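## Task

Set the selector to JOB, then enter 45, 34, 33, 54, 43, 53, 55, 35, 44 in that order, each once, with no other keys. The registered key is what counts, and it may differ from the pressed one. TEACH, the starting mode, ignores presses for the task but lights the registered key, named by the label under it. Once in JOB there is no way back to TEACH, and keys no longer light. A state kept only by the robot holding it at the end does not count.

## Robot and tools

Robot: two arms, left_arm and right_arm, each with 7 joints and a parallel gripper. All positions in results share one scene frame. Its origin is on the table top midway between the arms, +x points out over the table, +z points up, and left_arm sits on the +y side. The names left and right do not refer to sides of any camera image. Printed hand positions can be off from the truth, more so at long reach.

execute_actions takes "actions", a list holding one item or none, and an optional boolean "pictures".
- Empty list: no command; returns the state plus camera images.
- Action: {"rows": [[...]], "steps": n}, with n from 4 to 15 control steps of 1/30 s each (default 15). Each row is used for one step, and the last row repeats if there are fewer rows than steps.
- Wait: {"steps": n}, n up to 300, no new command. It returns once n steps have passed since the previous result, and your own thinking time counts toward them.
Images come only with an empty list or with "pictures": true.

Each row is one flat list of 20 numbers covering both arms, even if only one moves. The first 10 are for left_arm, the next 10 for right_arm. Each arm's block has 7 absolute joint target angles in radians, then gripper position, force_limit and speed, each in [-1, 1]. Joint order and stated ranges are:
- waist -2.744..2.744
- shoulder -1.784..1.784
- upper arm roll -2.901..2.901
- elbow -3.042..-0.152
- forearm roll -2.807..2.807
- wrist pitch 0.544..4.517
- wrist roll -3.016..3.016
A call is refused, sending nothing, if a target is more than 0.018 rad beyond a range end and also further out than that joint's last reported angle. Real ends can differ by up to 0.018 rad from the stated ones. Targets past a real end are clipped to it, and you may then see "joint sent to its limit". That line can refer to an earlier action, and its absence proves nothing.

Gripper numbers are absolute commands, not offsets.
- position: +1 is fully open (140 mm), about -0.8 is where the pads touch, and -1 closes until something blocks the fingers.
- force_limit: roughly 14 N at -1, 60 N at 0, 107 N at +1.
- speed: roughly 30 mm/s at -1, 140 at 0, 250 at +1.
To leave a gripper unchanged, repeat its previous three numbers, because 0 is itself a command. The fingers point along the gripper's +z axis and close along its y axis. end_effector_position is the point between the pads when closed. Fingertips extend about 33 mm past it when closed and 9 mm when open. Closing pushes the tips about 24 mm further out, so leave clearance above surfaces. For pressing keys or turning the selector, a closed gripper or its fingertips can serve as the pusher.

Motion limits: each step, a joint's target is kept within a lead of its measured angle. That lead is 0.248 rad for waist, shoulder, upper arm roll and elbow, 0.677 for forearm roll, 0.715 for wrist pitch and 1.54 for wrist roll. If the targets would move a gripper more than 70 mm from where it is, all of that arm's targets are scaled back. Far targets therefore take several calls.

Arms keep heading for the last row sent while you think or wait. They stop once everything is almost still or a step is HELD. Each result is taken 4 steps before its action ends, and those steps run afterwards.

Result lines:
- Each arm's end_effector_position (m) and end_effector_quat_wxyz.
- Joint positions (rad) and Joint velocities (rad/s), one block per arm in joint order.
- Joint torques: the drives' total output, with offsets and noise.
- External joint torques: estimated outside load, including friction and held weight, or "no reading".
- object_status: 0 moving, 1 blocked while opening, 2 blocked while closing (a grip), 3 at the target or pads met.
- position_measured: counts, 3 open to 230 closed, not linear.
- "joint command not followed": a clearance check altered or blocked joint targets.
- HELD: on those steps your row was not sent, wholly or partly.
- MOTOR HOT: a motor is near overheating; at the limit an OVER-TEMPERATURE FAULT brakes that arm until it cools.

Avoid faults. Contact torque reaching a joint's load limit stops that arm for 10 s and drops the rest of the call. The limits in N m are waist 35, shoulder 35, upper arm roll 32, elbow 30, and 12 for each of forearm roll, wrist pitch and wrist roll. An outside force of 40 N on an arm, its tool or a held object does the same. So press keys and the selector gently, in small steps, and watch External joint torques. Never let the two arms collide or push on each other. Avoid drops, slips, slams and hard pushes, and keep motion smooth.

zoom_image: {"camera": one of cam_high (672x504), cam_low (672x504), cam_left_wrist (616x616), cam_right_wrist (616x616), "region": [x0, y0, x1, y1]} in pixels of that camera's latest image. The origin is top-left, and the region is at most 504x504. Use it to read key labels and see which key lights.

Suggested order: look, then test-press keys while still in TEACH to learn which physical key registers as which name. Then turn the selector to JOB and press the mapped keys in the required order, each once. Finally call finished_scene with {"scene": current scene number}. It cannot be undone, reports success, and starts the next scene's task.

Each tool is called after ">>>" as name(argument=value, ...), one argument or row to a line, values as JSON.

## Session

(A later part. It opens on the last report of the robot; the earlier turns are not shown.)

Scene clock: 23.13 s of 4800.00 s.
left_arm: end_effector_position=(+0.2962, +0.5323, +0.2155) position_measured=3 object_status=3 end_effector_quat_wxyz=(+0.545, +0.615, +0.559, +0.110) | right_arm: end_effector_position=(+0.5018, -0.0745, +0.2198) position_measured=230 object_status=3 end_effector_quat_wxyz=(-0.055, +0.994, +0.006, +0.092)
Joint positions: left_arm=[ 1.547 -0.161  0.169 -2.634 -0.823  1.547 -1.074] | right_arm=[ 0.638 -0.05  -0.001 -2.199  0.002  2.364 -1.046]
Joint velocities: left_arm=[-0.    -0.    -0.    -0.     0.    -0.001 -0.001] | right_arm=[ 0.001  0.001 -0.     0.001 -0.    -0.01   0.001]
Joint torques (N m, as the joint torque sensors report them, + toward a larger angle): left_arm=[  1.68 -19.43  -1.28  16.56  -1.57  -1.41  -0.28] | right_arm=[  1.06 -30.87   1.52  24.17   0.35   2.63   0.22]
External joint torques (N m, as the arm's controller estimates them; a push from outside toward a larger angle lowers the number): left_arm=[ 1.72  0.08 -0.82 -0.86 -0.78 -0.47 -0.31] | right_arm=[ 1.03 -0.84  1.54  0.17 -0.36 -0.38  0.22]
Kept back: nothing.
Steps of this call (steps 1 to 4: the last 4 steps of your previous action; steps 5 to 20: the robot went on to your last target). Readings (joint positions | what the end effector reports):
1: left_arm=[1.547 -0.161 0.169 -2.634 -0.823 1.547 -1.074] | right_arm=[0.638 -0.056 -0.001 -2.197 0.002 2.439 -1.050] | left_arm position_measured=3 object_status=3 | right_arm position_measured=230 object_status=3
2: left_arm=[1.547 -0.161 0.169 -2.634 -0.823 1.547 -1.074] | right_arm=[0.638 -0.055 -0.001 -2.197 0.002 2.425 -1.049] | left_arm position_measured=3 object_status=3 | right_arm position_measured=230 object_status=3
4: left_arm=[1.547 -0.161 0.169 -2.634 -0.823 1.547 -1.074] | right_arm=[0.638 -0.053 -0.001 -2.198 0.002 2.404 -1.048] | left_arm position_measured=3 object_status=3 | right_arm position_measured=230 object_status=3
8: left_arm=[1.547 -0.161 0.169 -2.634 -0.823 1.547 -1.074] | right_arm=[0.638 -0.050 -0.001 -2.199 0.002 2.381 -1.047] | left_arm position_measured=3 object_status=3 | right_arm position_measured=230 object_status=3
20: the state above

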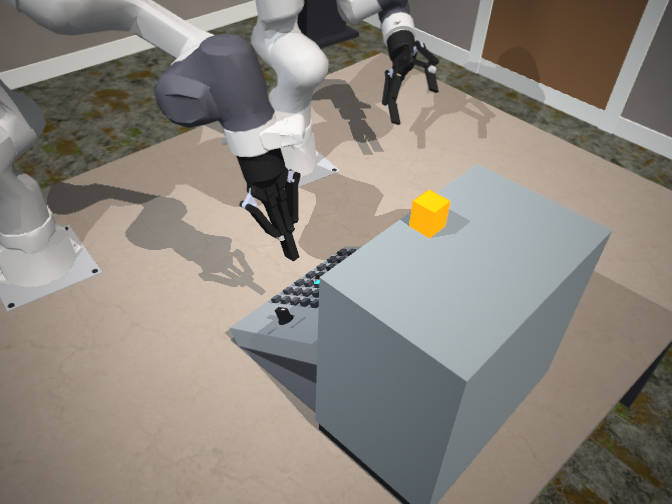

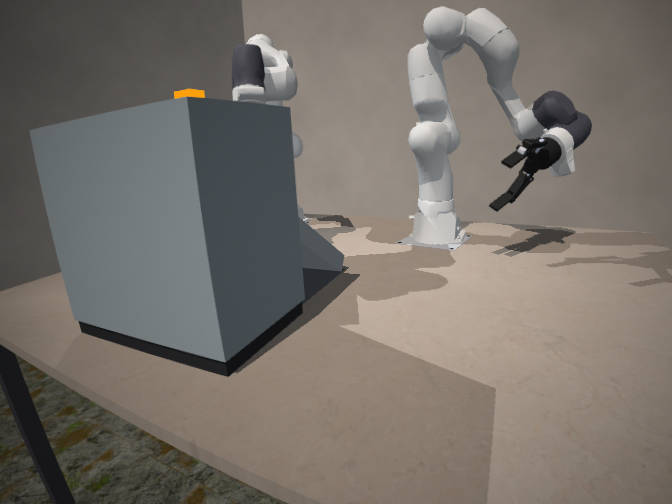

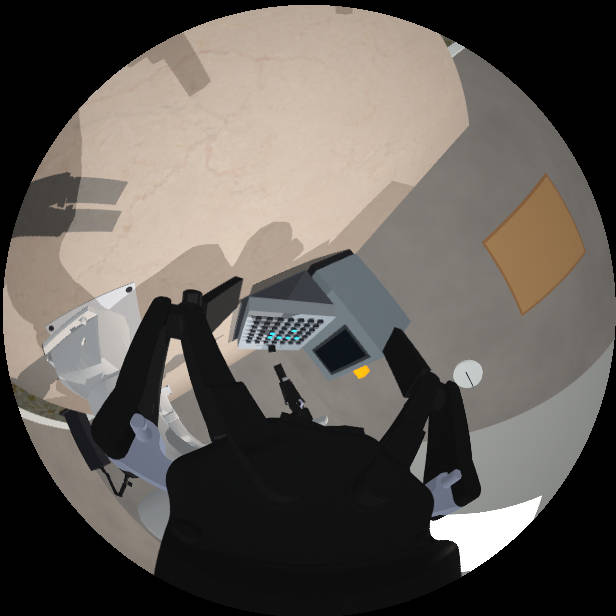

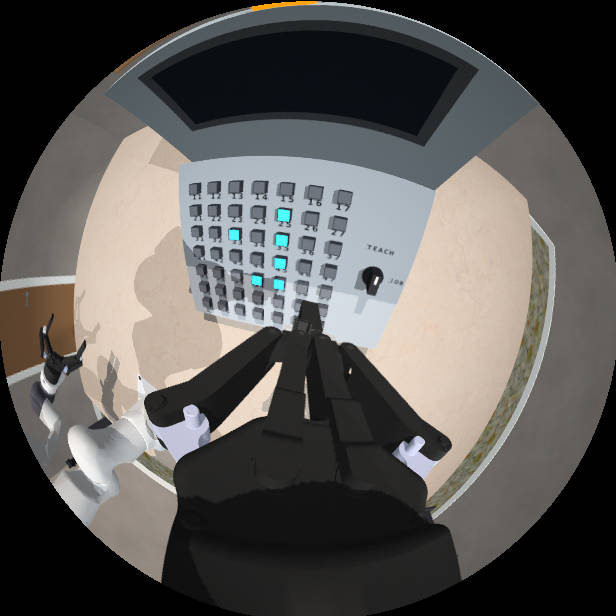

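>>> execute_actions(
  actions=[
    {"rows":[[1.549,-0.162,0.167,-2.636,-0.826,1.544,-1.079,1,0,0,0.723,0.1,0,-2.1,0,2.654,-0.957,-1,-1,1]],"steps":15},
  ],
)

>>> execute_actions(
  actions=[
    {"rows":[[1.549,-0.162,0.167,-2.636,-0.826,1.544,-1.079,1,0,0,0.723,0.1,0,-2.1,0,2.654,-0.957,-1,-1,1],[1.549,-0.162,0.167,-2.636,-0.826,1.544,-1.079,1,0,0,0.723,0.1,0,-2.1,0,2.654,-0.957,-1,-1,1],[1.549,-0.162,0.167,-2.636,-0.826,1.544,-1.079,1,0,0,0.723,0.1,0,-2.1,0,2.654,-0.957,-1,-1,1],[1.549,-0.162,0.167,-2.636,-0.826,1.544,-1.079,1,0,0,0.723,0.18,0,-2.1,0,2.654,-0.957,-1,-1,1]],"steps":15},
  ],
)

>>> execute_actions(
  actions=[
    {"rows":[[1.549,-0.162,0.167,-2.636,-0.826,1.544,-1.079,1,0,0,0.723,0.19,0,-2.1,0,2.654,-0.957,-1,-1,1],[1.549,-0.162,0.167,-2.636,-0.826,1.544,-1.079,1,0,0,0.723,0.2,0,-2.1,0,2.654,-0.957,-1,-1,1],[1.549,-0.162,0.167,-2.636,-0.826,1.544,-1.079,1,0,0,0.723,0.208,0,-2.1,0,2.654,-0.957,-1,-1,1],[1.549,-0.162,0.167,-2.636,-0.826,1.544,-1.079,1,0,0,0.723,0.215,0,-2.1,0,2.654,-0.957,-1,-1,1],[1.549,-0.162,0.167,-2.636,-0.826,1.544,-1.079,1,0,0,0.723,0.221,0,-2.1,0,2.654,-0.957,-1,-1,1],[1.549,-0.162,0.167,-2.636,-0.826,1.544,-1.079,1,0,0,0.723,0.226,0,-2.1,0,2.654,-0.957,-1,-1,1],[1.549,-0.162,0.167,-2.636,-0.826,1.544,-1.079,1,0,0,0.723,0.231,0,-2.1,0,2.654,-0.957,-1,-1,1],[1.549,-0.162,0.167,-2.636,-0.826,1.544,-1.079,1,0,0,0.723,0.235,0,-2.1,0,2.654,-0.957,-1,-1,1],[1.549,-0.162,0.167,-2.636,-0.826,1.544,-1.079,1,0,0,0.723,0.238,0,-2.1,0,2.654,-0.957,-1,-1,1]],"steps":15},
  ],
)

>>> execute_actions(
  actions=[
    {"steps":8},
  ],
)

>>> execute_actions(
  actions=[
    {"rows":[[1.549,-0.162,0.167,-2.636,-0.826,1.544,-1.079,1,0,0,0.723,0.15,0,-2.1,0,2.654,-0.957,-1,-1,1],[1.549,-0.162,0.167,-2.636,-0.826,1.544,-1.079,1,0,0,0.723,0.15,0,-2.1,0,2.654,-0.957,-1,-1,1],[1.549,-0.162,0.167,-2.636,-0.826,1.544,-1.079,1,0,0,0.723,0.15,0,-2.1,0,2.654,-0.957,-1,-1,1],[1.549,-0.162,0.167,-2.636,-0.826,1.544,-1.079,1,0,0,0.723,0.15,0,-2.1,0,2.654,-0.957,-1,-1,1],[1.549,-0.162,0.167,-2.636,-0.826,1.544,-1.079,1,0,0,0.723,0.15,0,-2.1,0,2.654,-0.957,-1,-1,1],[1.549,-0.162,0.167,-2.636,-0.826,1.544,-1.079,1,0,0,0.655,0.13,0,-2.065,0,2.608,-1.025,-1,-1,1]],"steps":15},
  ],
)

>>> execute_actions(
  actions=[
    {"rows":[[1.549,-0.162,0.167,-2.636,-0.826,1.544,-1.079,1,0,0,0.655,0.13,0,-2.065,0,2.608,-1.025,-1,-1,1],[1.549,-0.162,0.167,-2.636,-0.826,1.544,-1.079,1,0,0,0.655,0.13,0,-2.065,0,2.608,-1.025,-1,-1,1],[1.549,-0.162,0.167,-2.636,-0.826,1.544,-1.079,1,0,0,0.655,0.13,0,-2.065,0,2.608,-1.025,-1,-1,1],[1.549,-0.162,0.167,-2.636,-0.826,1.544,-1.079,1,0,0,0.655,0.168,0,-2.065,0,2.608,-1.025,-1,-1,1]],"steps":15},
  ],
)

>>> execute_actions(
  actions=[
    {"rows":[[1.549,-0.162,0.167,-2.636,-0.826,1.544,-1.079,1,0,0,0.655,0.178,0,-2.065,0,2.608,-1.025,-1,-1,1],[1.549,-0.162,0.167,-2.636,-0.826,1.544,-1.079,1,0,0,0.655,0.188,0,-2.065,0,2.608,-1.025,-1,-1,1],[1.549,-0.162,0.167,-2.636,-0.826,1.544,-1.079,1,0,0,0.655,0.196,0,-2.065,0,2.608,-1.025,-1,-1,1],[1.549,-0.162,0.167,-2.636,-0.826,1.544,-1.079,1,0,0,0.655,0.203,0,-2.065,0,2.608,-1.025,-1,-1,1],[1.549,-0.162,0.167,-2.636,-0.826,1.544,-1.079,1,0,0,0.655,0.209,0,-2.065,0,2.608,-1.025,-1,-1,1],[1.549,-0.162,0.167,-2.636,-0.826,1.544,-1.079,1,0,0,0.655,0.214,0,-2.065,0,2.608,-1.025,-1,-1,1],[1.549,-0.162,0.167,-2.636,-0.826,1.544,-1.079,1,0,0,0.655,0.219,0,-2.065,0,2.608,-1.025,-1,-1,1],[1.549,-0.162,0.167,-2.636,-0.826,1.544,-1.079,1,0,0,0.655,0.223,0,-2.065,0,2.608,-1.025,-1,-1,1],[1.549,-0.162,0.167,-2.636,-0.826,1.544,-1.079,1,0,0,0.655,0.227,0,-2.065,0,2.608,-1.025,-1,-1,1]],"steps":15},
  ],
)

>>> execute_actions(
  actions=[
    {"steps":8},
  ],
)

>>> execute_actions(
  actions=[
    {"rows":[[1.549,-0.162,0.167,-2.636,-0.826,1.544,-1.079,1,0,0,0.655,0.14,0,-2.065,0,2.608,-1.025,-1,-1,1],[1.549,-0.162,0.167,-2.636,-0.826,1.544,-1.079,1,0,0,0.655,0.14,0,-2.065,0,2.608,-1.025,-1,-1,1],[1.549,-0.162,0.167,-2.636,-0.826,1.544,-1.079,1,0,0,0.655,0.14,0,-2.065,0,2.608,-1.025,-1,-1,1],[1.549,-0.162,0.167,-2.636,-0.826,1.544,-1.079,1,0,0,0.655,0.14,0,-2.065,0,2.608,-1.025,-1,-1,1],[1.549,-0.162,0.167,-2.636,-0.826,1.544,-1.079,1,0,0,0.66,-0.05,0,-2.2,0,2.36,-1.02,-1,-1,1]],"steps":15},
  ],
)

>>> execute_actions(
  actions=[
    {"steps":20},
  ],
  pictures=true,
)

Scene clock: 24.73 s of 4800.00 s.
left_arm: end_effector_position=(+0.2962, +0.5323, +0.2155) position_measured=3 object_status=3 end_effector_quat_wxyz=(+0.545, +0.615, +0.559, +0.110) | right_arm: end_effector_position=(+0.5470, +0.0216, +0.2196) position_measured=230 object_status=3 end_effector_quat_wxyz=(-0.114, +0.979, +0.022, +0.165)
Joint positions: left_arm=[ 1.547 -0.161  0.169 -2.634 -0.823  1.547 -1.074] | right_arm=[ 0.723  0.1    0.002 -2.105  0.002  2.609 -0.991]
Joint velocities: left_arm=[ 0.001  0.001 -0.002 -0.001  0.001  0.     0.002] | right_arm=[0.    0.    0.    0.04  0.    0.26  0.095]
Joint torques (N m, as the joint torque sensors report them, + toward a larger angle): left_arm=[  2.05 -19.33  -1.33  16.94  -1.64  -1.42  -0.29] | right_arm=[  0.07 -36.7   -0.29  25.07   0.3    3.62   0.2 ]
External joint torques (N m, as the arm's controller estimates them; a push from outside toward a larger angle lowers the number): left_arm=[ 2.17  0.14 -0.78 -0.42 -0.84 -0.48 -0.32] | right_arm=[ 0.56 -0.98  0.13  1.18 -0.4   0.38  0.2 ]
Steps of this call (steps 1 to 15: the robot went on to your last target; steps 16 to 37: nothing new was sent; steps 38 to 48: the first 11 steps of this action). Readings (joint positions | what the end effector reports):
38: left_arm=[1.547 -0.161 0.169 -2.634 -0.823 1.547 -1.074] | right_arm=[0.646 -0.035 -0.005 -2.184 0.002 2.385 -1.041] | left_arm position_measured=3 object_status=3 | right_arm position_measured=230 object_status=3
39: left_arm=[1.547 -0.161 0.169 -2.634 -0.823 1.547 -1.074] | right_arm=[0.658 -0.010 -0.006 -2.164 0.002 2.417 -1.036] | left_arm position_measured=3 object_status=3 | right_arm position_measured=230 object_status=3
41: left_arm=[1.547 -0.161 0.169 -2.634 -0.823 1.547 -1.074] | right_arm=[0.685 0.040 -0.006 -2.133 0.002 2.482 -1.024] | left_arm position_measured=3 object_status=3 | right_arm position_measured=230 object_status=3
45: left_arm=[1.547 -0.161 0.169 -2.634 -0.823 1.547 -1.074] | right_arm=[0.719 0.095 0.002 -2.110 0.002 2.575 -1.002] | left_arm position_measured=3 object_status=3 | right_arm position_measured=230 object_status=3
48: the state above

Scene clock: 25.23 s of 4800.00 s.
left_arm: end_effector_position=(+0.2962, +0.5323, +0.2155) position_measured=3 object_status=3 end_effector_quat_wxyz=(+0.545, +0.615, +0.559, +0.110) | right_arm: end_effector_position=(+0.5474, +0.0217, +0.1727) position_measured=230 object_status=3 end_effector_quat_wxyz=(-0.105, +0.983, +0.010, +0.147)
Joint positions: left_arm=[ 1.547 -0.161  0.169 -2.634 -0.823  1.547 -1.074] | right_arm=[ 0.723  0.183  0.002 -2.103  0.002  2.65  -0.968]
Joint velocities: left_arm=[ 0.001 -0.    -0.    -0.     0.     0.    -0.   ] | right_arm=[-0.002  0.022 -0.001  0.001 -0.    -0.     0.019]
Joint torques (N m, as the joint torque sensors report them, + toward a larger angle): left_arm=[  2.4  -19.55  -1.09  16.64  -1.64  -1.37  -0.22] | right_arm=[ -0.1  -41.68   0.09  25.76   0.26   3.88   0.14]
External joint torques (N m, as the arm's controller estimates them; a push from outside toward a larger angle lowers the number): left_arm=[ 2.39 -0.1  -0.67 -0.74 -0.85 -0.44 -0.25] | right_arm=[ 0.04 -0.62  0.02 -0.01 -0.41  0.12  0.14]
Steps of this call (steps 1 to 4: the last 4 steps of your previous action; steps 5 to 15: the first 11 steps of this action). Readings (joint positions | what the end effector reports):
5: left_arm=[1.547 -0.161 0.169 -2.634 -0.823 1.547 -1.074] | right_arm=[0.723 0.100 0.002 -2.102 0.002 2.637 -0.979] | left_arm position_measured=3 object_status=3 | right_arm position_measured=230 object_status=3
6: left_arm=[1.547 -0.161 0.169 -2.634 -0.823 1.547 -1.074] | right_arm=[0.723 0.100 0.002 -2.102 0.002 2.639 -0.977] | left_arm position_measured=3 object_status=3 | right_arm position_measured=230 object_status=3
8: left_arm=[1.547 -0.161 0.169 -2.634 -0.823 1.547 -1.074] | right_arm=[0.723 0.110 0.002 -2.096 0.002 2.646 -0.974] | left_arm position_measured=3 object_status=3 | right_arm position_measured=230 object_status=3
12: left_arm=[1.547 -0.161 0.169 -2.634 -0.823 1.547 -1.074] | right_arm=[0.723 0.170 0.002 -2.100 0.002 2.650 -0.970] | left_arm position_measured=3 object_status=3 | right_arm position_measured=230 object_status=3
15: the state above

Scene clock: 25.73 s of 4800.00 s.
left_arm: end_effector_position=(+0.2962, +0.5323, +0.2155) position_measured=3 object_status=3 end_effector_quat_wxyz=(+0.545, +0.615, +0.559, +0.110) | right_arm: end_effector_position=(+0.5439, +0.0192, +0.1452) position_measured=230 object_status=3 end_effector_quat_wxyz=(-0.095, +0.987, +0.008, +0.133)
Joint positions: left_arm=[ 1.547 -0.161  0.169 -2.634 -0.823  1.547 -1.074] | right_arm=[ 0.723  0.229  0.002 -2.098  0.002  2.655 -0.964]
Joint velocities: left_arm=[ 0.    -0.001  0.     0.001 -0.001  0.     0.001] | right_arm=[0.001 0.003 0.001 0.009 0.001 0.    0.005]
Joint torques (N m, as the joint torque sensors report them, + toward a larger angle): left_arm=[  2.08 -19.46  -1.27  16.84  -1.64  -1.35  -0.25] | right_arm=[ -0.06 -33.26   0.01  21.12   0.24   3.02   0.21]
External joint torques (N m, as the arm's controller estimates them; a push from outside toward a larger angle lowers the number): left_arm=[ 2.08  0.14 -0.84 -0.67 -0.84 -0.43 -0.28] | right_arm=[-0.1   2.48 -0.2   0.08 -0.34  0.19  0.21]
Steps of this call (steps 1 to 4: the last 4 steps of your previous action; steps 5 to 15: the first 11 steps of this action). Readings (joint positions | what the end effector reports):
5: left_arm=[1.547 -0.161 0.169 -2.634 -0.823 1.547 -1.074] | right_arm=[0.723 0.182 0.002 -2.101 0.002 2.651 -0.966] | left_arm position_measured=3 object_status=3 | right_arm position_measured=230 object_status=3
6: left_arm=[1.547 -0.161 0.169 -2.634 -0.823 1.547 -1.074] | right_arm=[0.723 0.185 0.002 -2.100 0.002 2.652 -0.965] | left_arm position_measured=3 object_status=3 | right_arm position_measured=230 object_status=3
8: left_arm=[1.547 -0.161 0.169 -2.634 -0.823 1.547 -1.074] | right_arm=[0.723 0.196 0.002 -2.099 0.002 2.653 -0.965] | left_arm position_measured=3 object_status=3 | right_arm position_measured=230 object_status=3
12: left_arm=[1.547 -0.161 0.169 -2.634 -0.823 1.547 -1.074] | right_arm=[0.723 0.223 0.002 -2.099 0.002 2.653 -0.964] | left_arm position_measured=3 object_status=3 | right_arm position_measured=230 object_status=3
15: the state above

Scene clock: 26.00 s of 4800.00 s.
left_arm: end_effector_position=(+0.2962, +0.5323, +0.2155) position_measured=3 object_status=3 end_effector_quat_wxyz=(+0.545, +0.615, +0.559, +0.110) | right_arm: end_effector_position=(+0.5440, +0.0193, +0.1450) position_measured=230 object_status=3 end_effector_quat_wxyz=(-0.095, +0.987, +0.008, +0.133)
Joint positions: left_arm=[ 1.547 -0.161  0.169 -2.634 -0.823  1.547 -1.074] | right_arm=[ 0.723  0.23   0.002 -2.098  0.002  2.655 -0.963]
Joint velocities: left_arm=[-0.001  0.001  0.001 -0.     0.001  0.001 -0.001] | right_arm=[-0.     0.    -0.    -0.001  0.     0.     0.001]
Joint torques (N m, as the joint torque sensors report them, + toward a larger angle): left_arm=[  2.27 -19.32  -1.28  17.08  -1.66  -1.44  -0.27] | right_arm=[ -0.12 -34.11  -0.13  21.86   0.22   2.95   0.18]
External joint torques (N m, as the arm's controller estimates them; a push from outside toward a larger angle lowers the number): left_arm=[ 2.31  0.14 -0.81 -0.33 -0.87 -0.51 -0.3 ] | right_arm=[-0.14  3.74 -0.38 -0.62 -0.39 -0.21  0.18]
Kept back: nothing.
Steps of this call (steps 1 to 4: the last 4 steps of your previous action; steps 5 to 8: the robot went on to your last target). Readings (joint positions | what the end effector reports):
1: left_arm=[1.547 -0.161 0.169 -2.634 -0.823 1.547 -1.074] | right_arm=[0.723 0.230 0.002 -2.098 0.002 2.655 -0.963] | left_arm position_measured=3 object_status=3 | right_arm position_measured=230 object_status=3
2: left_arm=[1.547 -0.161 0.169 -2.634 -0.823 1.547 -1.074] | right_arm=[0.723 0.230 0.002 -2.098 0.002 2.655 -0.963] | left_arm position_measured=3 object_status=3 | right_arm position_measured=230 object_status=3
4: left_arm=[1.547 -0.161 0.169 -2.634 -0.823 1.547 -1.074] | right_arm=[0.723 0.230 0.002 -2.098 0.002 2.655 -0.963] | left_arm position_measured=3 object_status=3 | right_arm position_measured=230 object_status=3
8: the state above

Scene clock: 26.37 s of 4800.00 s.
left_arm: end_effector_position=(+0.2962, +0.5323, +0.2155) position_measured=3 object_status=3 end_effector_quat_wxyz=(+0.545, +0.615, +0.559, +0.110) | right_arm: end_effector_position=(+0.5873, -0.0067, +0.2266) position_measured=230 object_status=3 end_effector_quat_wxyz=(-0.116, +0.977, -0.012, +0.180)
Joint positions: left_arm=[ 1.547 -0.161  0.169 -2.634 -0.823  1.547 -1.074] | right_arm=[ 0.66   0.128 -0.001 -2.066  0.001  2.626 -0.99 ]
Joint velocities: left_arm=[ 0.    -0.001  0.    -0.    -0.    -0.     0.002] | right_arm=[-0.147 -0.033 -0.053  0.039  0.    -0.076 -0.098]
Joint torques (N m, as the joint torque sensors report them, + toward a larger angle): left_arm=[  1.97 -18.92  -0.91  16.93  -1.66  -1.34  -0.24] | right_arm=[  4.46 -33.39   4.82  23.19   0.45   2.55  -0.35]
External joint torques (N m, as the arm's controller estimates them; a push from outside toward a larger angle lowers the number): left_arm=[ 1.95  0.57 -0.5  -0.45 -0.86 -0.41 -0.27] | right_arm=[-1.19 -1.17 -0.59  1.84  0.04 -0.32 -0.34]
Steps of this call (steps 1 to 11: the first 11 steps of this action). Readings (joint positions | what the end effector reports):
1: left_arm=[1.547 -0.161 0.169 -2.634 -0.823 1.547 -1.074] | right_arm=[0.723 0.220 0.002 -2.103 0.002 2.654 -0.963] | left_arm position_measured=3 object_status=3 | right_arm position_measured=230 object_status=3
2: left_arm=[1.547 -0.161 0.169 -2.634 -0.823 1.547 -1.074] | right_arm=[0.723 0.203 0.002 -2.106 0.002 2.652 -0.963] | left_arm position_measured=3 object_status=3 | right_arm position_measured=230 object_status=3
4: left_arm=[1.547 -0.161 0.169 -2.634 -0.823 1.547 -1.074] | right_arm=[0.723 0.170 0.002 -2.102 0.002 2.653 -0.963] | left_arm position_measured=3 object_status=3 | right_arm position_measured=230 object_status=3
8: left_arm=[1.547 -0.161 0.169 -2.634 -0.823 1.547 -1.074] | right_arm=[0.686 0.138 0.007 -2.076 0.001 2.635 -0.978] | left_arm position_measured=3 object_status=3 | right_arm position_measured=230 object_status=3
11: the state above

Scene clock: 26.87 s of 4800.00 s.
left_arm: end_effector_position=(+0.2962, +0.5323, +0.2155) position_measured=3 object_status=3 end_effector_quat_wxyz=(+0.545, +0.615, +0.559, +0.110) | right_arm: end_effector_position=(+0.5818, -0.0153, +0.1948) position_measured=230 object_status=3 end_effector_quat_wxyz=(-0.098, +0.982, -0.003, +0.158)
Joint positions: left_arm=[ 1.547 -0.161  0.169 -2.634 -0.823  1.547 -1.074] | right_arm=[ 0.654  0.169 -0.002 -2.066  0.001  2.61  -1.014]
Joint velocities: left_arm=[-0.001  0.    -0.     0.001 -0.    -0.     0.001] | right_arm=[-0.     0.01  -0.    -0.001 -0.    -0.006 -0.02 ]
Joint torques (N m, as the joint torque sensors report them, + toward a larger angle): left_arm=[  1.87 -19.25  -1.91  16.91  -1.65  -1.36  -0.29] | right_arm=[  0.5  -39.73   2.51  24.74   0.41   3.1   -0.29]
External joint torques (N m, as the arm's controller estimates them; a push from outside toward a larger angle lowers the number): left_arm=[ 1.89  0.27 -1.47 -0.53 -0.85 -0.43 -0.32] | right_arm=[ 0.54 -0.8   2.4  -0.09 -0.27 -0.34 -0.29]
Steps of this call (steps 1 to 4: the last 4 steps of your previous action; steps 5 to 15: the first 11 steps of this action). Readings (joint positions | what the end effector reports):
5: left_arm=[1.547 -0.161 0.169 -2.634 -0.823 1.547 -1.074] | right_arm=[0.654 0.129 -0.003 -2.065 0.001 2.616 -1.002] | left_arm position_measured=3 object_status=3 | right_arm position_measured=230 object_status=3
6: left_arm=[1.547 -0.161 0.169 -2.634 -0.823 1.547 -1.074] | right_arm=[0.654 0.129 -0.002 -2.065 0.001 2.615 -1.004] | left_arm position_measured=3 object_status=3 | right_arm position_measured=230 object_status=3
8: left_arm=[1.547 -0.161 0.169 -2.634 -0.823 1.547 -1.074] | right_arm=[0.654 0.133 -0.002 -2.063 0.001 2.614 -1.007] | left_arm position_measured=3 object_status=3 | right_arm position_measured=230 object_status=3
12: left_arm=[1.547 -0.161 0.169 -2.634 -0.823 1.547 -1.074] | right_arm=[0.654 0.163 -0.002 -2.064 0.001 2.611 -1.012] | left_arm position_measured=3 object_status=3 | right_arm position_measured=230 object_status=3
15: the state above

Scene clock: 27.37 s of 4800.00 s.
left_arm: end_effector_position=(+0.2962, +0.5323, +0.2155) position_measured=3 object_status=3 end_effector_quat_wxyz=(+0.545, +0.615, +0.559, +0.110) | right_arm: end_effector_position=(+0.5771, -0.0179, +0.1645) position_measured=230 object_status=3 end_effector_quat_wxyz=(-0.087, +0.986, -0.000, +0.141)
Joint positions: left_arm=[ 1.547 -0.161  0.169 -2.634 -0.823  1.547 -1.074] | right_arm=[ 0.654  0.217 -0.002 -2.062  0.001  2.611 -1.018]
Joint velocities: left_arm=[-0.001 -0.002  0.     0.001  0.001 -0.001 -0.001] | right_arm=[-0.001  0.018  0.001  0.002  0.    -0.    -0.003]
Joint torques (N m, as the joint torque sensors report them, + toward a larger angle): left_arm=[  2.24 -19.48  -0.84  16.6   -1.68  -1.31  -0.23] | right_arm=[  0.67 -32.28   2.56  21.88   0.4    2.73  -0.32]
External joint torques (N m, as the arm's controller estimates them; a push from outside toward a larger angle lowers the number): left_arm=[ 2.26  0.07 -0.38 -0.84 -0.89 -0.38 -0.26] | right_arm=[ 1.18  2.3   2.66  0.93 -0.22  0.06 -0.33]
Steps of this call (steps 1 to 4: the last 4 steps of your previous action; steps 5 to 15: the first 11 steps of this action). Readings (joint positions | what the end effector reports):
5: left_arm=[1.547 -0.161 0.169 -2.634 -0.823 1.547 -1.074] | right_arm=[0.654 0.170 -0.002 -2.065 0.001 2.610 -1.016] | left_arm position_measured=3 object_status=3 | right_arm position_measured=230 object_status=3
6: left_arm=[1.547 -0.161 0.169 -2.634 -0.823 1.547 -1.074] | right_arm=[0.654 0.173 -0.002 -2.065 0.001 2.610 -1.017] | left_arm position_measured=3 object_status=3 | right_arm position_measured=230 object_status=3
8: left_arm=[1.547 -0.161 0.169 -2.634 -0.823 1.547 -1.074] | right_arm=[0.654 0.184 -0.002 -2.064 0.001 2.610 -1.017] | left_arm position_measured=3 object_status=3 | right_arm position_measured=230 object_status=3
12: left_arm=[1.547 -0.161 0.169 -2.634 -0.823 1.547 -1.074] | right_arm=[0.654 0.211 -0.002 -2.064 0.001 2.610 -1.018] | left_arm position_measured=3 object_status=3 | right_arm position_measured=230 object_status=3
15: the state above

Scene clock: 27.63 s of 4800.00 s.
left_arm: end_effector_position=(+0.2962, +0.5323, +0.2155) position_measured=3 object_status=3 end_effector_quat_wxyz=(+0.545, +0.615, +0.559, +0.110) | right_arm: end_effector_position=(+0.5773, -0.0178, +0.1642) position_measured=230 object_status=3 end_effector_quat_wxyz=(-0.087, +0.986, -0.000, +0.141)
Joint positions: left_arm=[ 1.547 -0.161  0.169 -2.634 -0.823  1.547 -1.074] | right_arm=[ 0.654  0.217 -0.002 -2.062  0.001  2.611 -1.019]
Joint velocities: left_arm=[ 0.    -0.001 -0.     0.     0.001 -0.    -0.003] | right_arm=[ 0.001 -0.001 -0.001 -0.001  0.001  0.    -0.001]
Joint torques (N m, as the joint torque sensors report them, + toward a larger angle): left_arm=[  1.82 -19.16  -1.6   17.12  -1.62  -1.39  -0.27] | right_arm=[  0.48 -33.01   2.32  21.75   0.4    2.67  -0.4 ]
External joint torques (N m, as the arm's controller estimates them; a push from outside toward a larger angle lowers the number): left_arm=[ 1.8   0.41 -1.19 -0.37 -0.82 -0.46 -0.29] | right_arm=[ 0.48  5.28  2.12 -1.4  -0.24 -0.53 -0.4 ]
Kept back: nothing.
Steps of this call (steps 1 to 4: the last 4 steps of your previous action; steps 5 to 8: the robot went on to your last target). Readings (joint positions | what the end effector reports):
1: left_arm=[1.547 -0.161 0.169 -2.634 -0.823 1.547 -1.074] | right_arm=[0.654 0.217 -0.002 -2.062 0.001 2.611 -1.019] | left_arm position_measured=3 object_status=3 | right_arm position_measured=230 object_status=3
2: left_arm=[1.547 -0.161 0.169 -2.634 -0.823 1.547 -1.074] | right_arm=[0.654 0.217 -0.002 -2.062 0.001 2.611 -1.019] | left_arm position_measured=3 object_status=3 | right_arm position_measured=230 object_status=3
4: left_arm=[1.547 -0.161 0.169 -2.634 -0.823 1.547 -1.074] | right_arm=[0.654 0.217 -0.002 -2.062 0.001 2.611 -1.019] | left_arm position_measured=3 object_status=3 | right_arm position_measured=230 object_status=3
8: the state above

Scene clock: 28.00 s of 4800.00 s.
left_arm: end_effector_position=(+0.2962, +0.5323, +0.2155) position_measured=3 object_status=3 end_effector_quat_wxyz=(+0.545, +0.615, +0.559, +0.110) | right_arm: end_effector_position=(+0.5187, -0.0508, +0.2365) position_measured=230 object_status=3 end_effector_quat_wxyz=(-0.078, +0.989, +0.002, +0.125)
Joint positions: left_arm=[ 1.547 -0.161  0.169 -2.634 -0.823  1.547 -1.074] | right_arm=[ 0.658 -0.044 -0.002 -2.182  0.001  2.435 -1.019]
Joint velocities: left_arm=[-0.001  0.     0.001 -0.     0.     0.001  0.   ] | right_arm=[ 0.007 -0.219 -0.001 -0.126  0.001 -0.422  0.002]
Joint torques (N m, as the joint torque sensors report them, + toward a larger angle): left_arm=[  1.96 -19.3   -1.31  16.79  -1.63  -1.39  -0.3 ] | right_arm=[  0.33 -23.12   2.14  20.09   0.45   2.31  -0.11]
External joint torques (N m, as the arm's controller estimates them; a push from outside toward a larger angle lowers the number): left_arm=[ 1.92  0.19 -0.93 -0.61 -0.84 -0.47 -0.33] | right_arm=[ 0.76 -0.99  2.66 -0.57 -0.25 -0.35 -0.11]
Steps of this call (steps 1 to 11: the first 11 steps of this action). Readings (joint positions | what the end effector reports):
1: left_arm=[1.547 -0.161 0.169 -2.634 -0.823 1.547 -1.074] | right_arm=[0.654 0.208 -0.002 -2.067 0.001 2.610 -1.019] | left_arm position_measured=3 object_status=3 | right_arm position_measured=230 object_status=3
2: left_arm=[1.547 -0.161 0.169 -2.634 -0.823 1.547 -1.074] | right_arm=[0.654 0.191 -0.002 -2.070 0.001 2.608 -1.019] | left_arm position_measured=3 object_status=3 | right_arm position_measured=230 object_status=3
4: left_arm=[1.547 -0.161 0.169 -2.634 -0.823 1.547 -1.074] | right_arm=[0.654 0.160 -0.002 -2.067 0.001 2.608 -1.019] | left_arm position_measured=3 object_status=3 | right_arm position_measured=230 object_status=3
8: left_arm=[1.547 -0.161 0.169 -2.634 -0.823 1.547 -1.074] | right_arm=[0.656 0.007 -0.002 -2.161 0.001 2.492 -1.019] | left_arm position_measured=3 object_status=3 | right_arm position_measured=230 object_status=3
11: the state above

Scene clock: 28.67 s of 4800.00 s.
left_arm: end_effector_position=(+0.2962, +0.5323, +0.2155) position_measured=3 object_status=3 end_effector_quat_wxyz=(+0.545, +0.615, +0.559, +0.110) | right_arm: end_effector_position=(+0.4960, -0.0648, +0.2198) position_measured=230 object_status=3 end_effector_quat_wxyz=(-0.057, +0.994, +0.002, +0.091)
Joint positions: left_arm=[ 1.547 -0.161  0.169 -2.634 -0.823  1.547 -1.074] | right_arm=[ 0.658 -0.05  -0.002 -2.198  0.001  2.363 -1.019]
Joint velocities: left_arm=[ 0.001 -0.    -0.002  0.    -0.001  0.     0.001] | right_arm=[ 0.     0.     0.    -0.     0.001 -0.008  0.001]
Joint torques (N m, as the joint torque sensors report them, + toward a larger angle): left_arm=[  1.72 -19.08  -1.88  16.26  -1.59  -1.34  -0.27] | right_arm=[  1.21 -30.9    1.99  23.9    0.48   2.63  -0.12]
External joint torques (N m, as the arm's controller estimates them; a push from outside toward a larger angle lowers the number): left_arm=[ 1.76  0.46 -1.4  -1.19 -0.79 -0.41 -0.3 ] | right_arm=[ 1.18 -0.95  2.   -0.02 -0.23 -0.36 -0.11]
Kept back: nothing.
Steps of this call (steps 1 to 4: the last 4 steps of your previous action; steps 5 to 20: the robot went on to your last target). Readings (joint positions | what the end effector reports):
1: left_arm=[1.547 -0.161 0.169 -2.634 -0.823 1.547 -1.074] | right_arm=[0.658 -0.049 -0.002 -2.186 0.001 2.422 -1.019] | left_arm position_measured=3 object_status=3 | right_arm position_measured=230 object_status=3
2: left_arm=[1.547 -0.161 0.169 -2.634 -0.823 1.547 -1.074] | right_arm=[0.658 -0.051 -0.002 -2.189 0.001 2.412 -1.019] | left_arm position_measured=3 object_status=3 | right_arm position_measured=230 object_status=3
4: left_arm=[1.547 -0.161 0.169 -2.634 -0.823 1.547 -1.074] | right_arm=[0.658 -0.051 -0.002 -2.195 0.001 2.395 -1.019] | left_arm position_measured=3 object_status=3 | right_arm position_measured=230 object_status=3
8: left_arm=[1.547 -0.161 0.169 -2.634 -0.823 1.547 -1.074] | right_arm=[0.658 -0.050 -0.002 -2.198 0.001 2.376 -1.019] | left_arm position_measured=3 object_status=3 | right_arm position_measured=230 object_status=3
20: the state above

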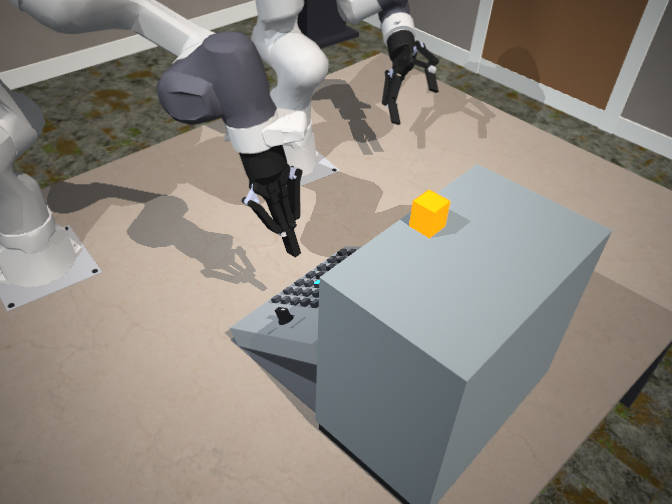

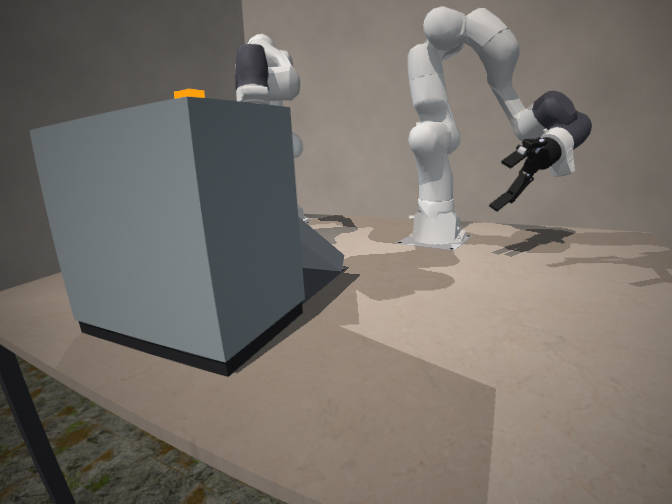

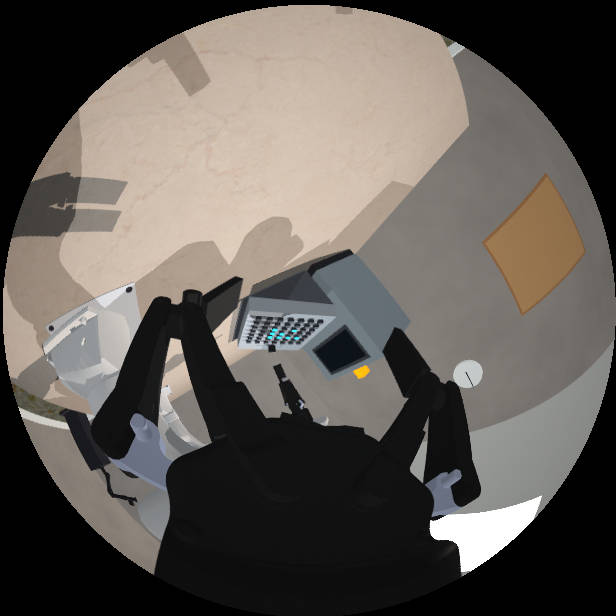

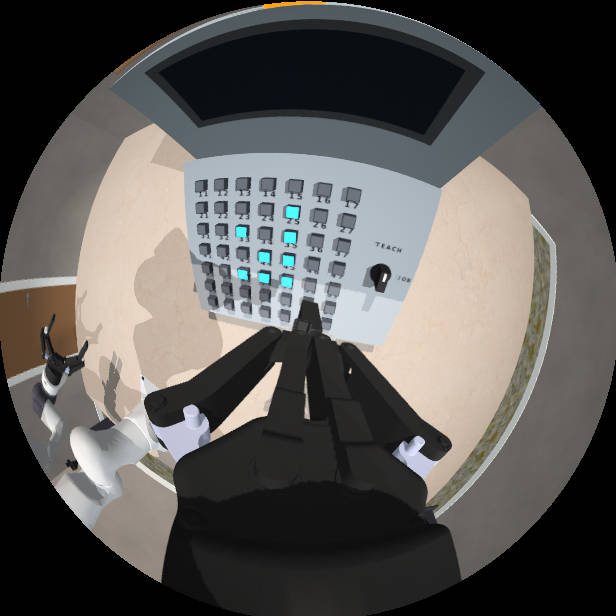

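>>> execute_actions(
  actions=[
    {"rows":[[1.549,-0.162,0.167,-2.636,-0.826,1.544,-1.079,1,0,0,0.497,-0.06,0,-2.32,0,2.715,-1.15,-0.3,-0.3,1]],"steps":15},
  ],
)

>>> execute_actions(
  actions=[
    {"steps":25},
  ],
  pictures=true,
)

Scene clock: 29.37 s of 4800.00 s.
left_arm: end_effector_position=(+0.2962, +0.5323, +0.2155) position_measured=3 object_status=3 end_effector_quat_wxyz=(+0.545, +0.615, +0.559, +0.110) | right_arm: end_effector_position=(+0.5694, -0.1386, +0.2144) position_measured=167 object_status=0 end_effector_quat_wxyz=(-0.084, +0.979, -0.038, +0.182)
Joint positions: left_arm=[ 1.547 -0.161  0.169 -2.634 -0.823  1.547 -1.074] | right_arm=[ 0.497 -0.058 -0.005 -2.317  0.001  2.662 -1.102]
Joint velocities: left_arm=[ 0.001 -0.    -0.     0.001 -0.     0.    -0.002] | right_arm=[ 0.001 -0.016  0.027 -0.015 -0.     0.307 -0.142]
Joint torques (N m, as the joint torque sensors report them, + toward a larger angle): left_arm=[  2.04 -19.01  -1.29  16.77  -1.63  -1.4   -0.26] | right_arm=[ -0.21 -30.44   2.68  22.73   0.37   3.71  -0.35]
External joint torques (N m, as the arm's controller estimates them; a push from outside toward a larger angle lowers the number): left_arm=[ 2.03  0.52 -0.87 -0.72 -0.83 -0.48 -0.29] | right_arm=[-1.22 -1.33  2.21 -0.6  -0.23  0.51 -0.35]
Steps of this call (steps 1 to 10: the robot went on to your last target; steps 11 to 21: the first 11 steps of this action). Readings (joint positions | what the end effector reports):
11: left_arm=[1.547 -0.161 0.169 -2.634 -0.823 1.547 -1.074] | right_arm=[0.640 -0.055 0.008 -2.216 0.001 2.398 -1.026] | left_arm position_measured=3 object_status=3 | right_arm position_measured=230 object_status=0
12: left_arm=[1.547 -0.161 0.169 -2.634 -0.823 1.547 -1.074] | right_arm=[0.616 -0.058 0.011 -2.237 0.001 2.437 -1.035] | left_arm position_measured=3 object_status=3 | right_arm position_measured=227 object_status=0
14: left_arm=[1.547 -0.161 0.169 -2.634 -0.823 1.547 -1.074] | right_arm=[0.562 -0.058 0.008 -2.276 0.001 2.513 -1.053] | left_arm position_measured=3 object_status=3 | right_arm position_measured=200 object_status=0
18: left_arm=[1.547 -0.161 0.169 -2.634 -0.823 1.547 -1.074] | right_arm=[0.502 -0.057 -0.006 -2.313 0.001 2.621 -1.085] | left_arm position_measured=3 object_status=3 | right_arm position_measured=167 object_status=0
21: the state above

Scene clock: 30.20 s of 4800.00 s.
left_arm: end_effector_position=(+0.2962, +0.5323, +0.2155) position_measured=3 object_status=3 end_effector_quat_wxyz=(+0.545, +0.615, +0.559, +0.110) | right_arm: end_effector_position=(+0.5801, -0.1322, +0.2253) position_measured=167 object_status=3 end_effector_quat_wxyz=(-0.090, +0.974, -0.017, +0.206)
Joint positions: left_arm=[ 1.547 -0.161  0.169 -2.634 -0.823  1.547 -1.074] | right_arm=[ 0.497 -0.059 -0.002 -2.318  0.001  2.713 -1.142]
Joint velocities: left_arm=[ 0.001 -0.001 -0.001  0.001  0.002 -0.001 -0.001] | right_arm=[ 0.    -0.001  0.001 -0.001 -0.001  0.002 -0.009]
Joint torques (N m, as the joint torque sensors report them, + toward a larger angle): left_arm=[  2.11 -19.59  -1.25  16.28  -1.67  -1.38  -0.19] | right_arm=[ -0.02 -30.93   2.24  23.26   0.4    3.68  -0.33]
External joint torques (N m, as the arm's controller estimates them; a push from outside toward a larger angle lowers the number): left_arm=[ 2.09 -0.01 -0.85 -1.2  -0.87 -0.45 -0.22] | right_arm=[-0.07 -1.74  2.24 -0.21 -0.25  0.33 -0.33]
Kept back: nothing.
Steps of this call (steps 1 to 4: the last 4 steps of your previous action; steps 5 to 25: the robot went on to your last target). Readings (joint positions | what the end effector reports):
1: left_arm=[1.547 -0.161 0.169 -2.634 -0.823 1.547 -1.074] | right_arm=[0.497 -0.058 -0.004 -2.317 0.001 2.672 -1.106] | left_arm position_measured=3 object_status=3 | right_arm position_measured=167 object_status=0
2: left_arm=[1.547 -0.161 0.169 -2.634 -0.823 1.547 -1.074] | right_arm=[0.497 -0.059 -0.003 -2.317 0.001 2.679 -1.110] | left_arm position_measured=3 object_status=3 | right_arm position_measured=167 object_status=0
4: left_arm=[1.547 -0.161 0.169 -2.634 -0.823 1.547 -1.074] | right_arm=[0.497 -0.059 -0.003 -2.318 0.001 2.690 -1.117] | left_arm position_measured=3 object_status=3 | right_arm position_measured=167 object_status=3
8: left_arm=[1.547 -0.161 0.169 -2.634 -0.823 1.547 -1.074] | right_arm=[0.497 -0.059 -0.002 -2.318 0.001 2.703 -1.127] | left_arm position_measured=3 object_status=3 | right_arm position_measured=167 object_status=3
25: the state above

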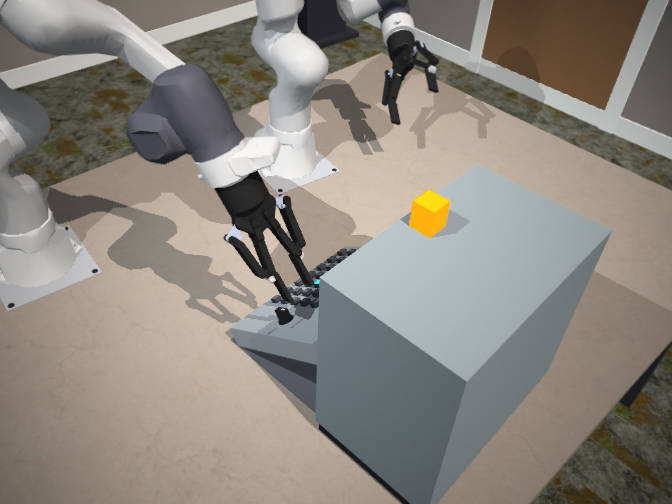

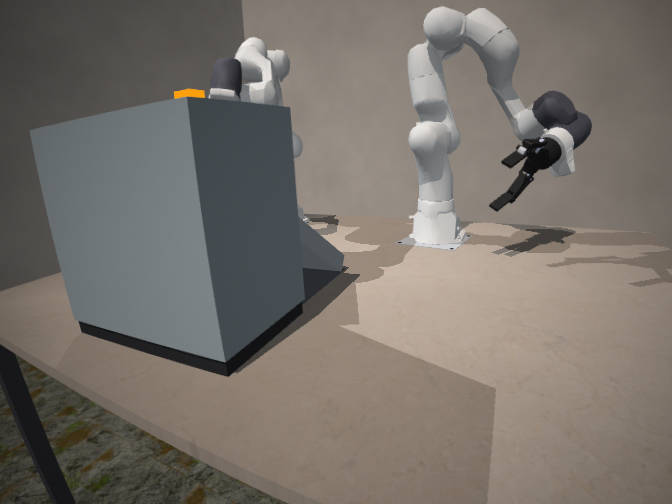

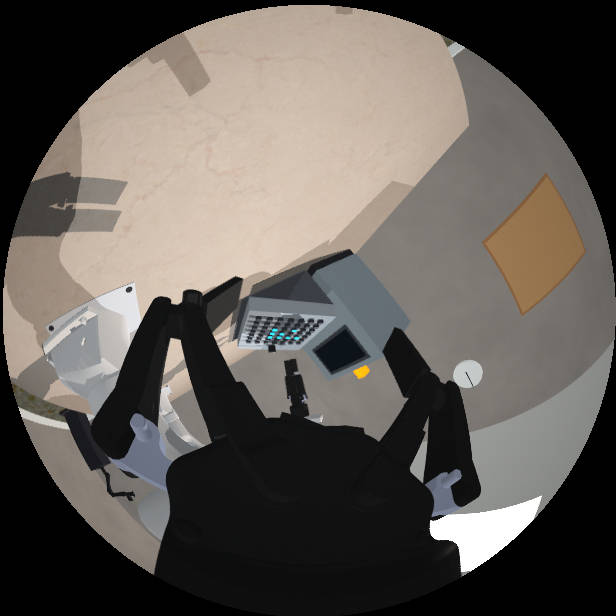

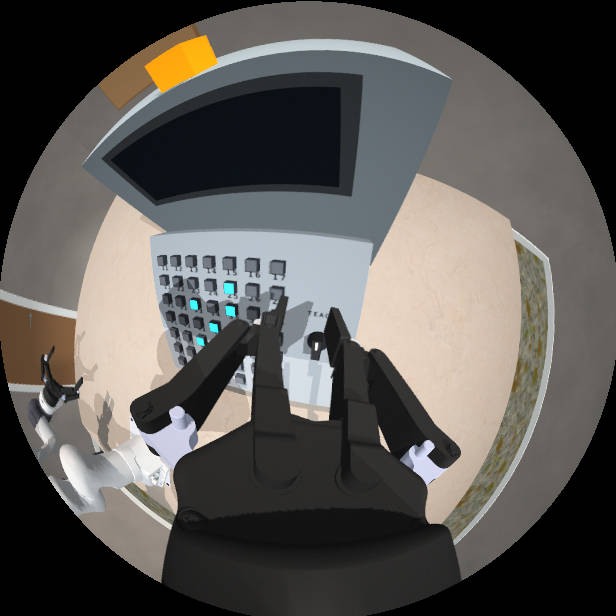

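>>> execute_actions(
  actions=[
    {"rows":[[1.549,-0.162,0.167,-2.636,-0.826,1.544,-1.079,1,0,0,0.49,-0.04,0,-2.32,0,2.715,-1.15,-0.3,-0.3,1],[1.549,-0.162,0.167,-2.636,-0.826,1.544,-1.079,1,0,0,0.49,-0.02,0,-2.32,0,2.715,-1.15,-0.3,-0.3,1],[1.549,-0.162,0.167,-2.636,-0.826,1.544,-1.079,1,0,0,0.49,0.0,0,-2.32,0,2.715,-1.15,-0.3,-0.3,1],[1.549,-0.162,0.167,-2.636,-0.826,1.544,-1.079,1,0,0,0.49,0.015,0,-2.32,0,2.715,-1.15,-0.3,-0.3,1]],"steps":15},
  ],
  pictures=true,
)

Scene clock: 30.87 s of 4800.00 s.
left_arm: end_effector_position=(+0.2962, +0.5323, +0.2155) position_measured=3 object_status=3 end_effector_quat_wxyz=(+0.545, +0.615, +0.559, +0.110) | right_arm: end_effector_position=(+0.5709, -0.1389, +0.1766) position_measured=167 object_status=3 end_effector_quat_wxyz=(-0.075, +0.982, -0.018, +0.172)
Joint positions: left_arm=[ 1.547 -0.161  0.169 -2.634 -0.823  1.547 -1.074] | right_arm=[ 0.492  0.016 -0.002 -2.322  0.001  2.714 -1.144]
Joint velocities: left_arm=[-0.001 -0.001  0.     0.001  0.001 -0.001 -0.001] | right_arm=[ 0.001 -0.     0.    -0.     0.     0.001 -0.001]
Joint torques (N m, as the joint torque sensors report them, + toward a larger angle): left_arm=[  1.97 -19.34  -1.7   16.96  -1.67  -1.39  -0.24] | right_arm=[ -1.36 -32.91   2.16  24.62   0.34   3.39  -0.34]
External joint torques (N m, as the arm's controller estimates them; a push from outside toward a larger angle lowers the number): left_arm=[ 1.97  0.2  -1.27 -0.5  -0.87 -0.46 -0.27] | right_arm=[-1.36 -1.93  2.14  2.02 -0.27  0.13 -0.34]
Steps of this call (steps 1 to 9: the robot went on to your last target; steps 10 to 20: the first 11 steps of this action). Readings (joint positions | what the end effector reports):
10: left_arm=[1.547 -0.161 0.169 -2.634 -0.823 1.547 -1.074] | right_arm=[0.496 -0.057 -0.002 -2.318 0.001 2.714 -1.144] | left_arm position_measured=3 object_status=3 | right_arm position_measured=167 object_status=3
11: left_arm=[1.547 -0.161 0.169 -2.634 -0.823 1.547 -1.074] | right_arm=[0.495 -0.050 -0.002 -2.317 0.001 2.714 -1.144] | left_arm position_measured=3 object_status=3 | right_arm position_measured=167 object_status=3
13: left_arm=[1.547 -0.161 0.169 -2.634 -0.823 1.547 -1.074] | right_arm=[0.493 -0.024 -0.002 -2.316 0.001 2.715 -1.144] | left_arm position_measured=3 object_status=3 | right_arm position_measured=167 object_status=3
17: left_arm=[1.547 -0.161 0.169 -2.634 -0.823 1.547 -1.074] | right_arm=[0.492 0.013 -0.002 -2.322 0.001 2.714 -1.144] | left_arm position_measured=3 object_status=3 | right_arm position_measured=167 object_status=3
20: the state above

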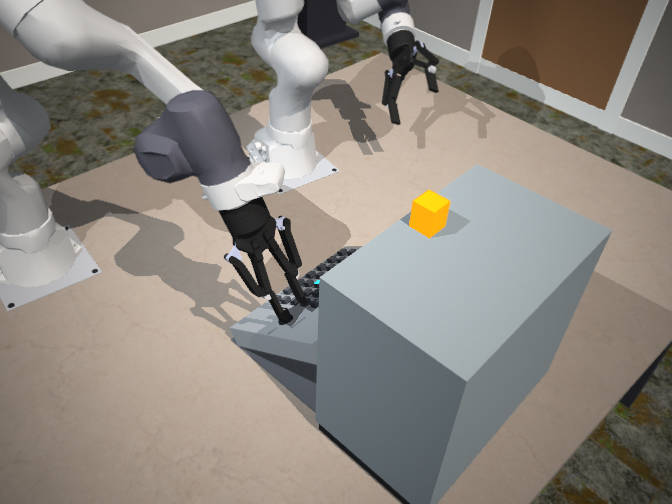

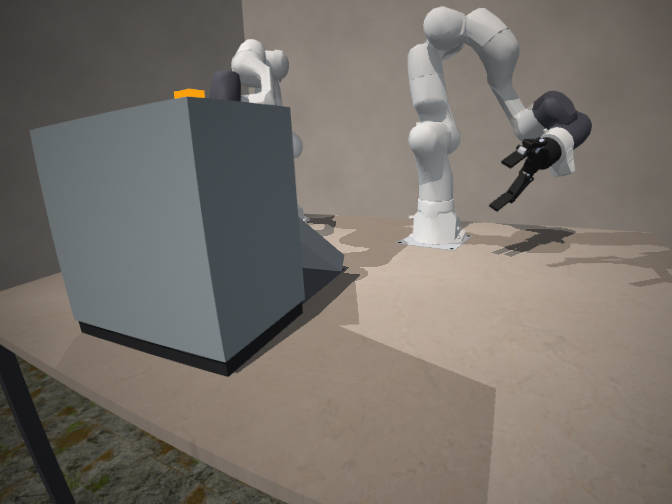

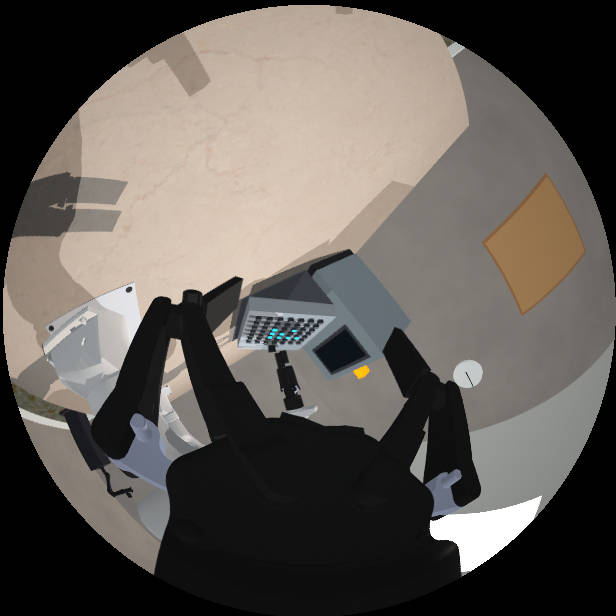

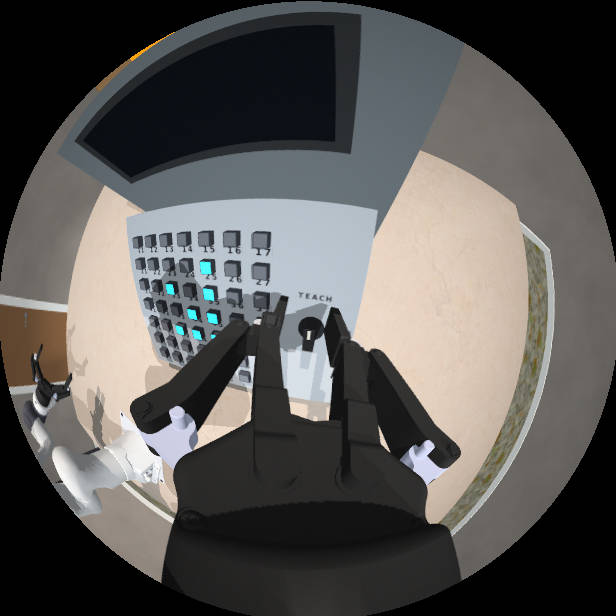

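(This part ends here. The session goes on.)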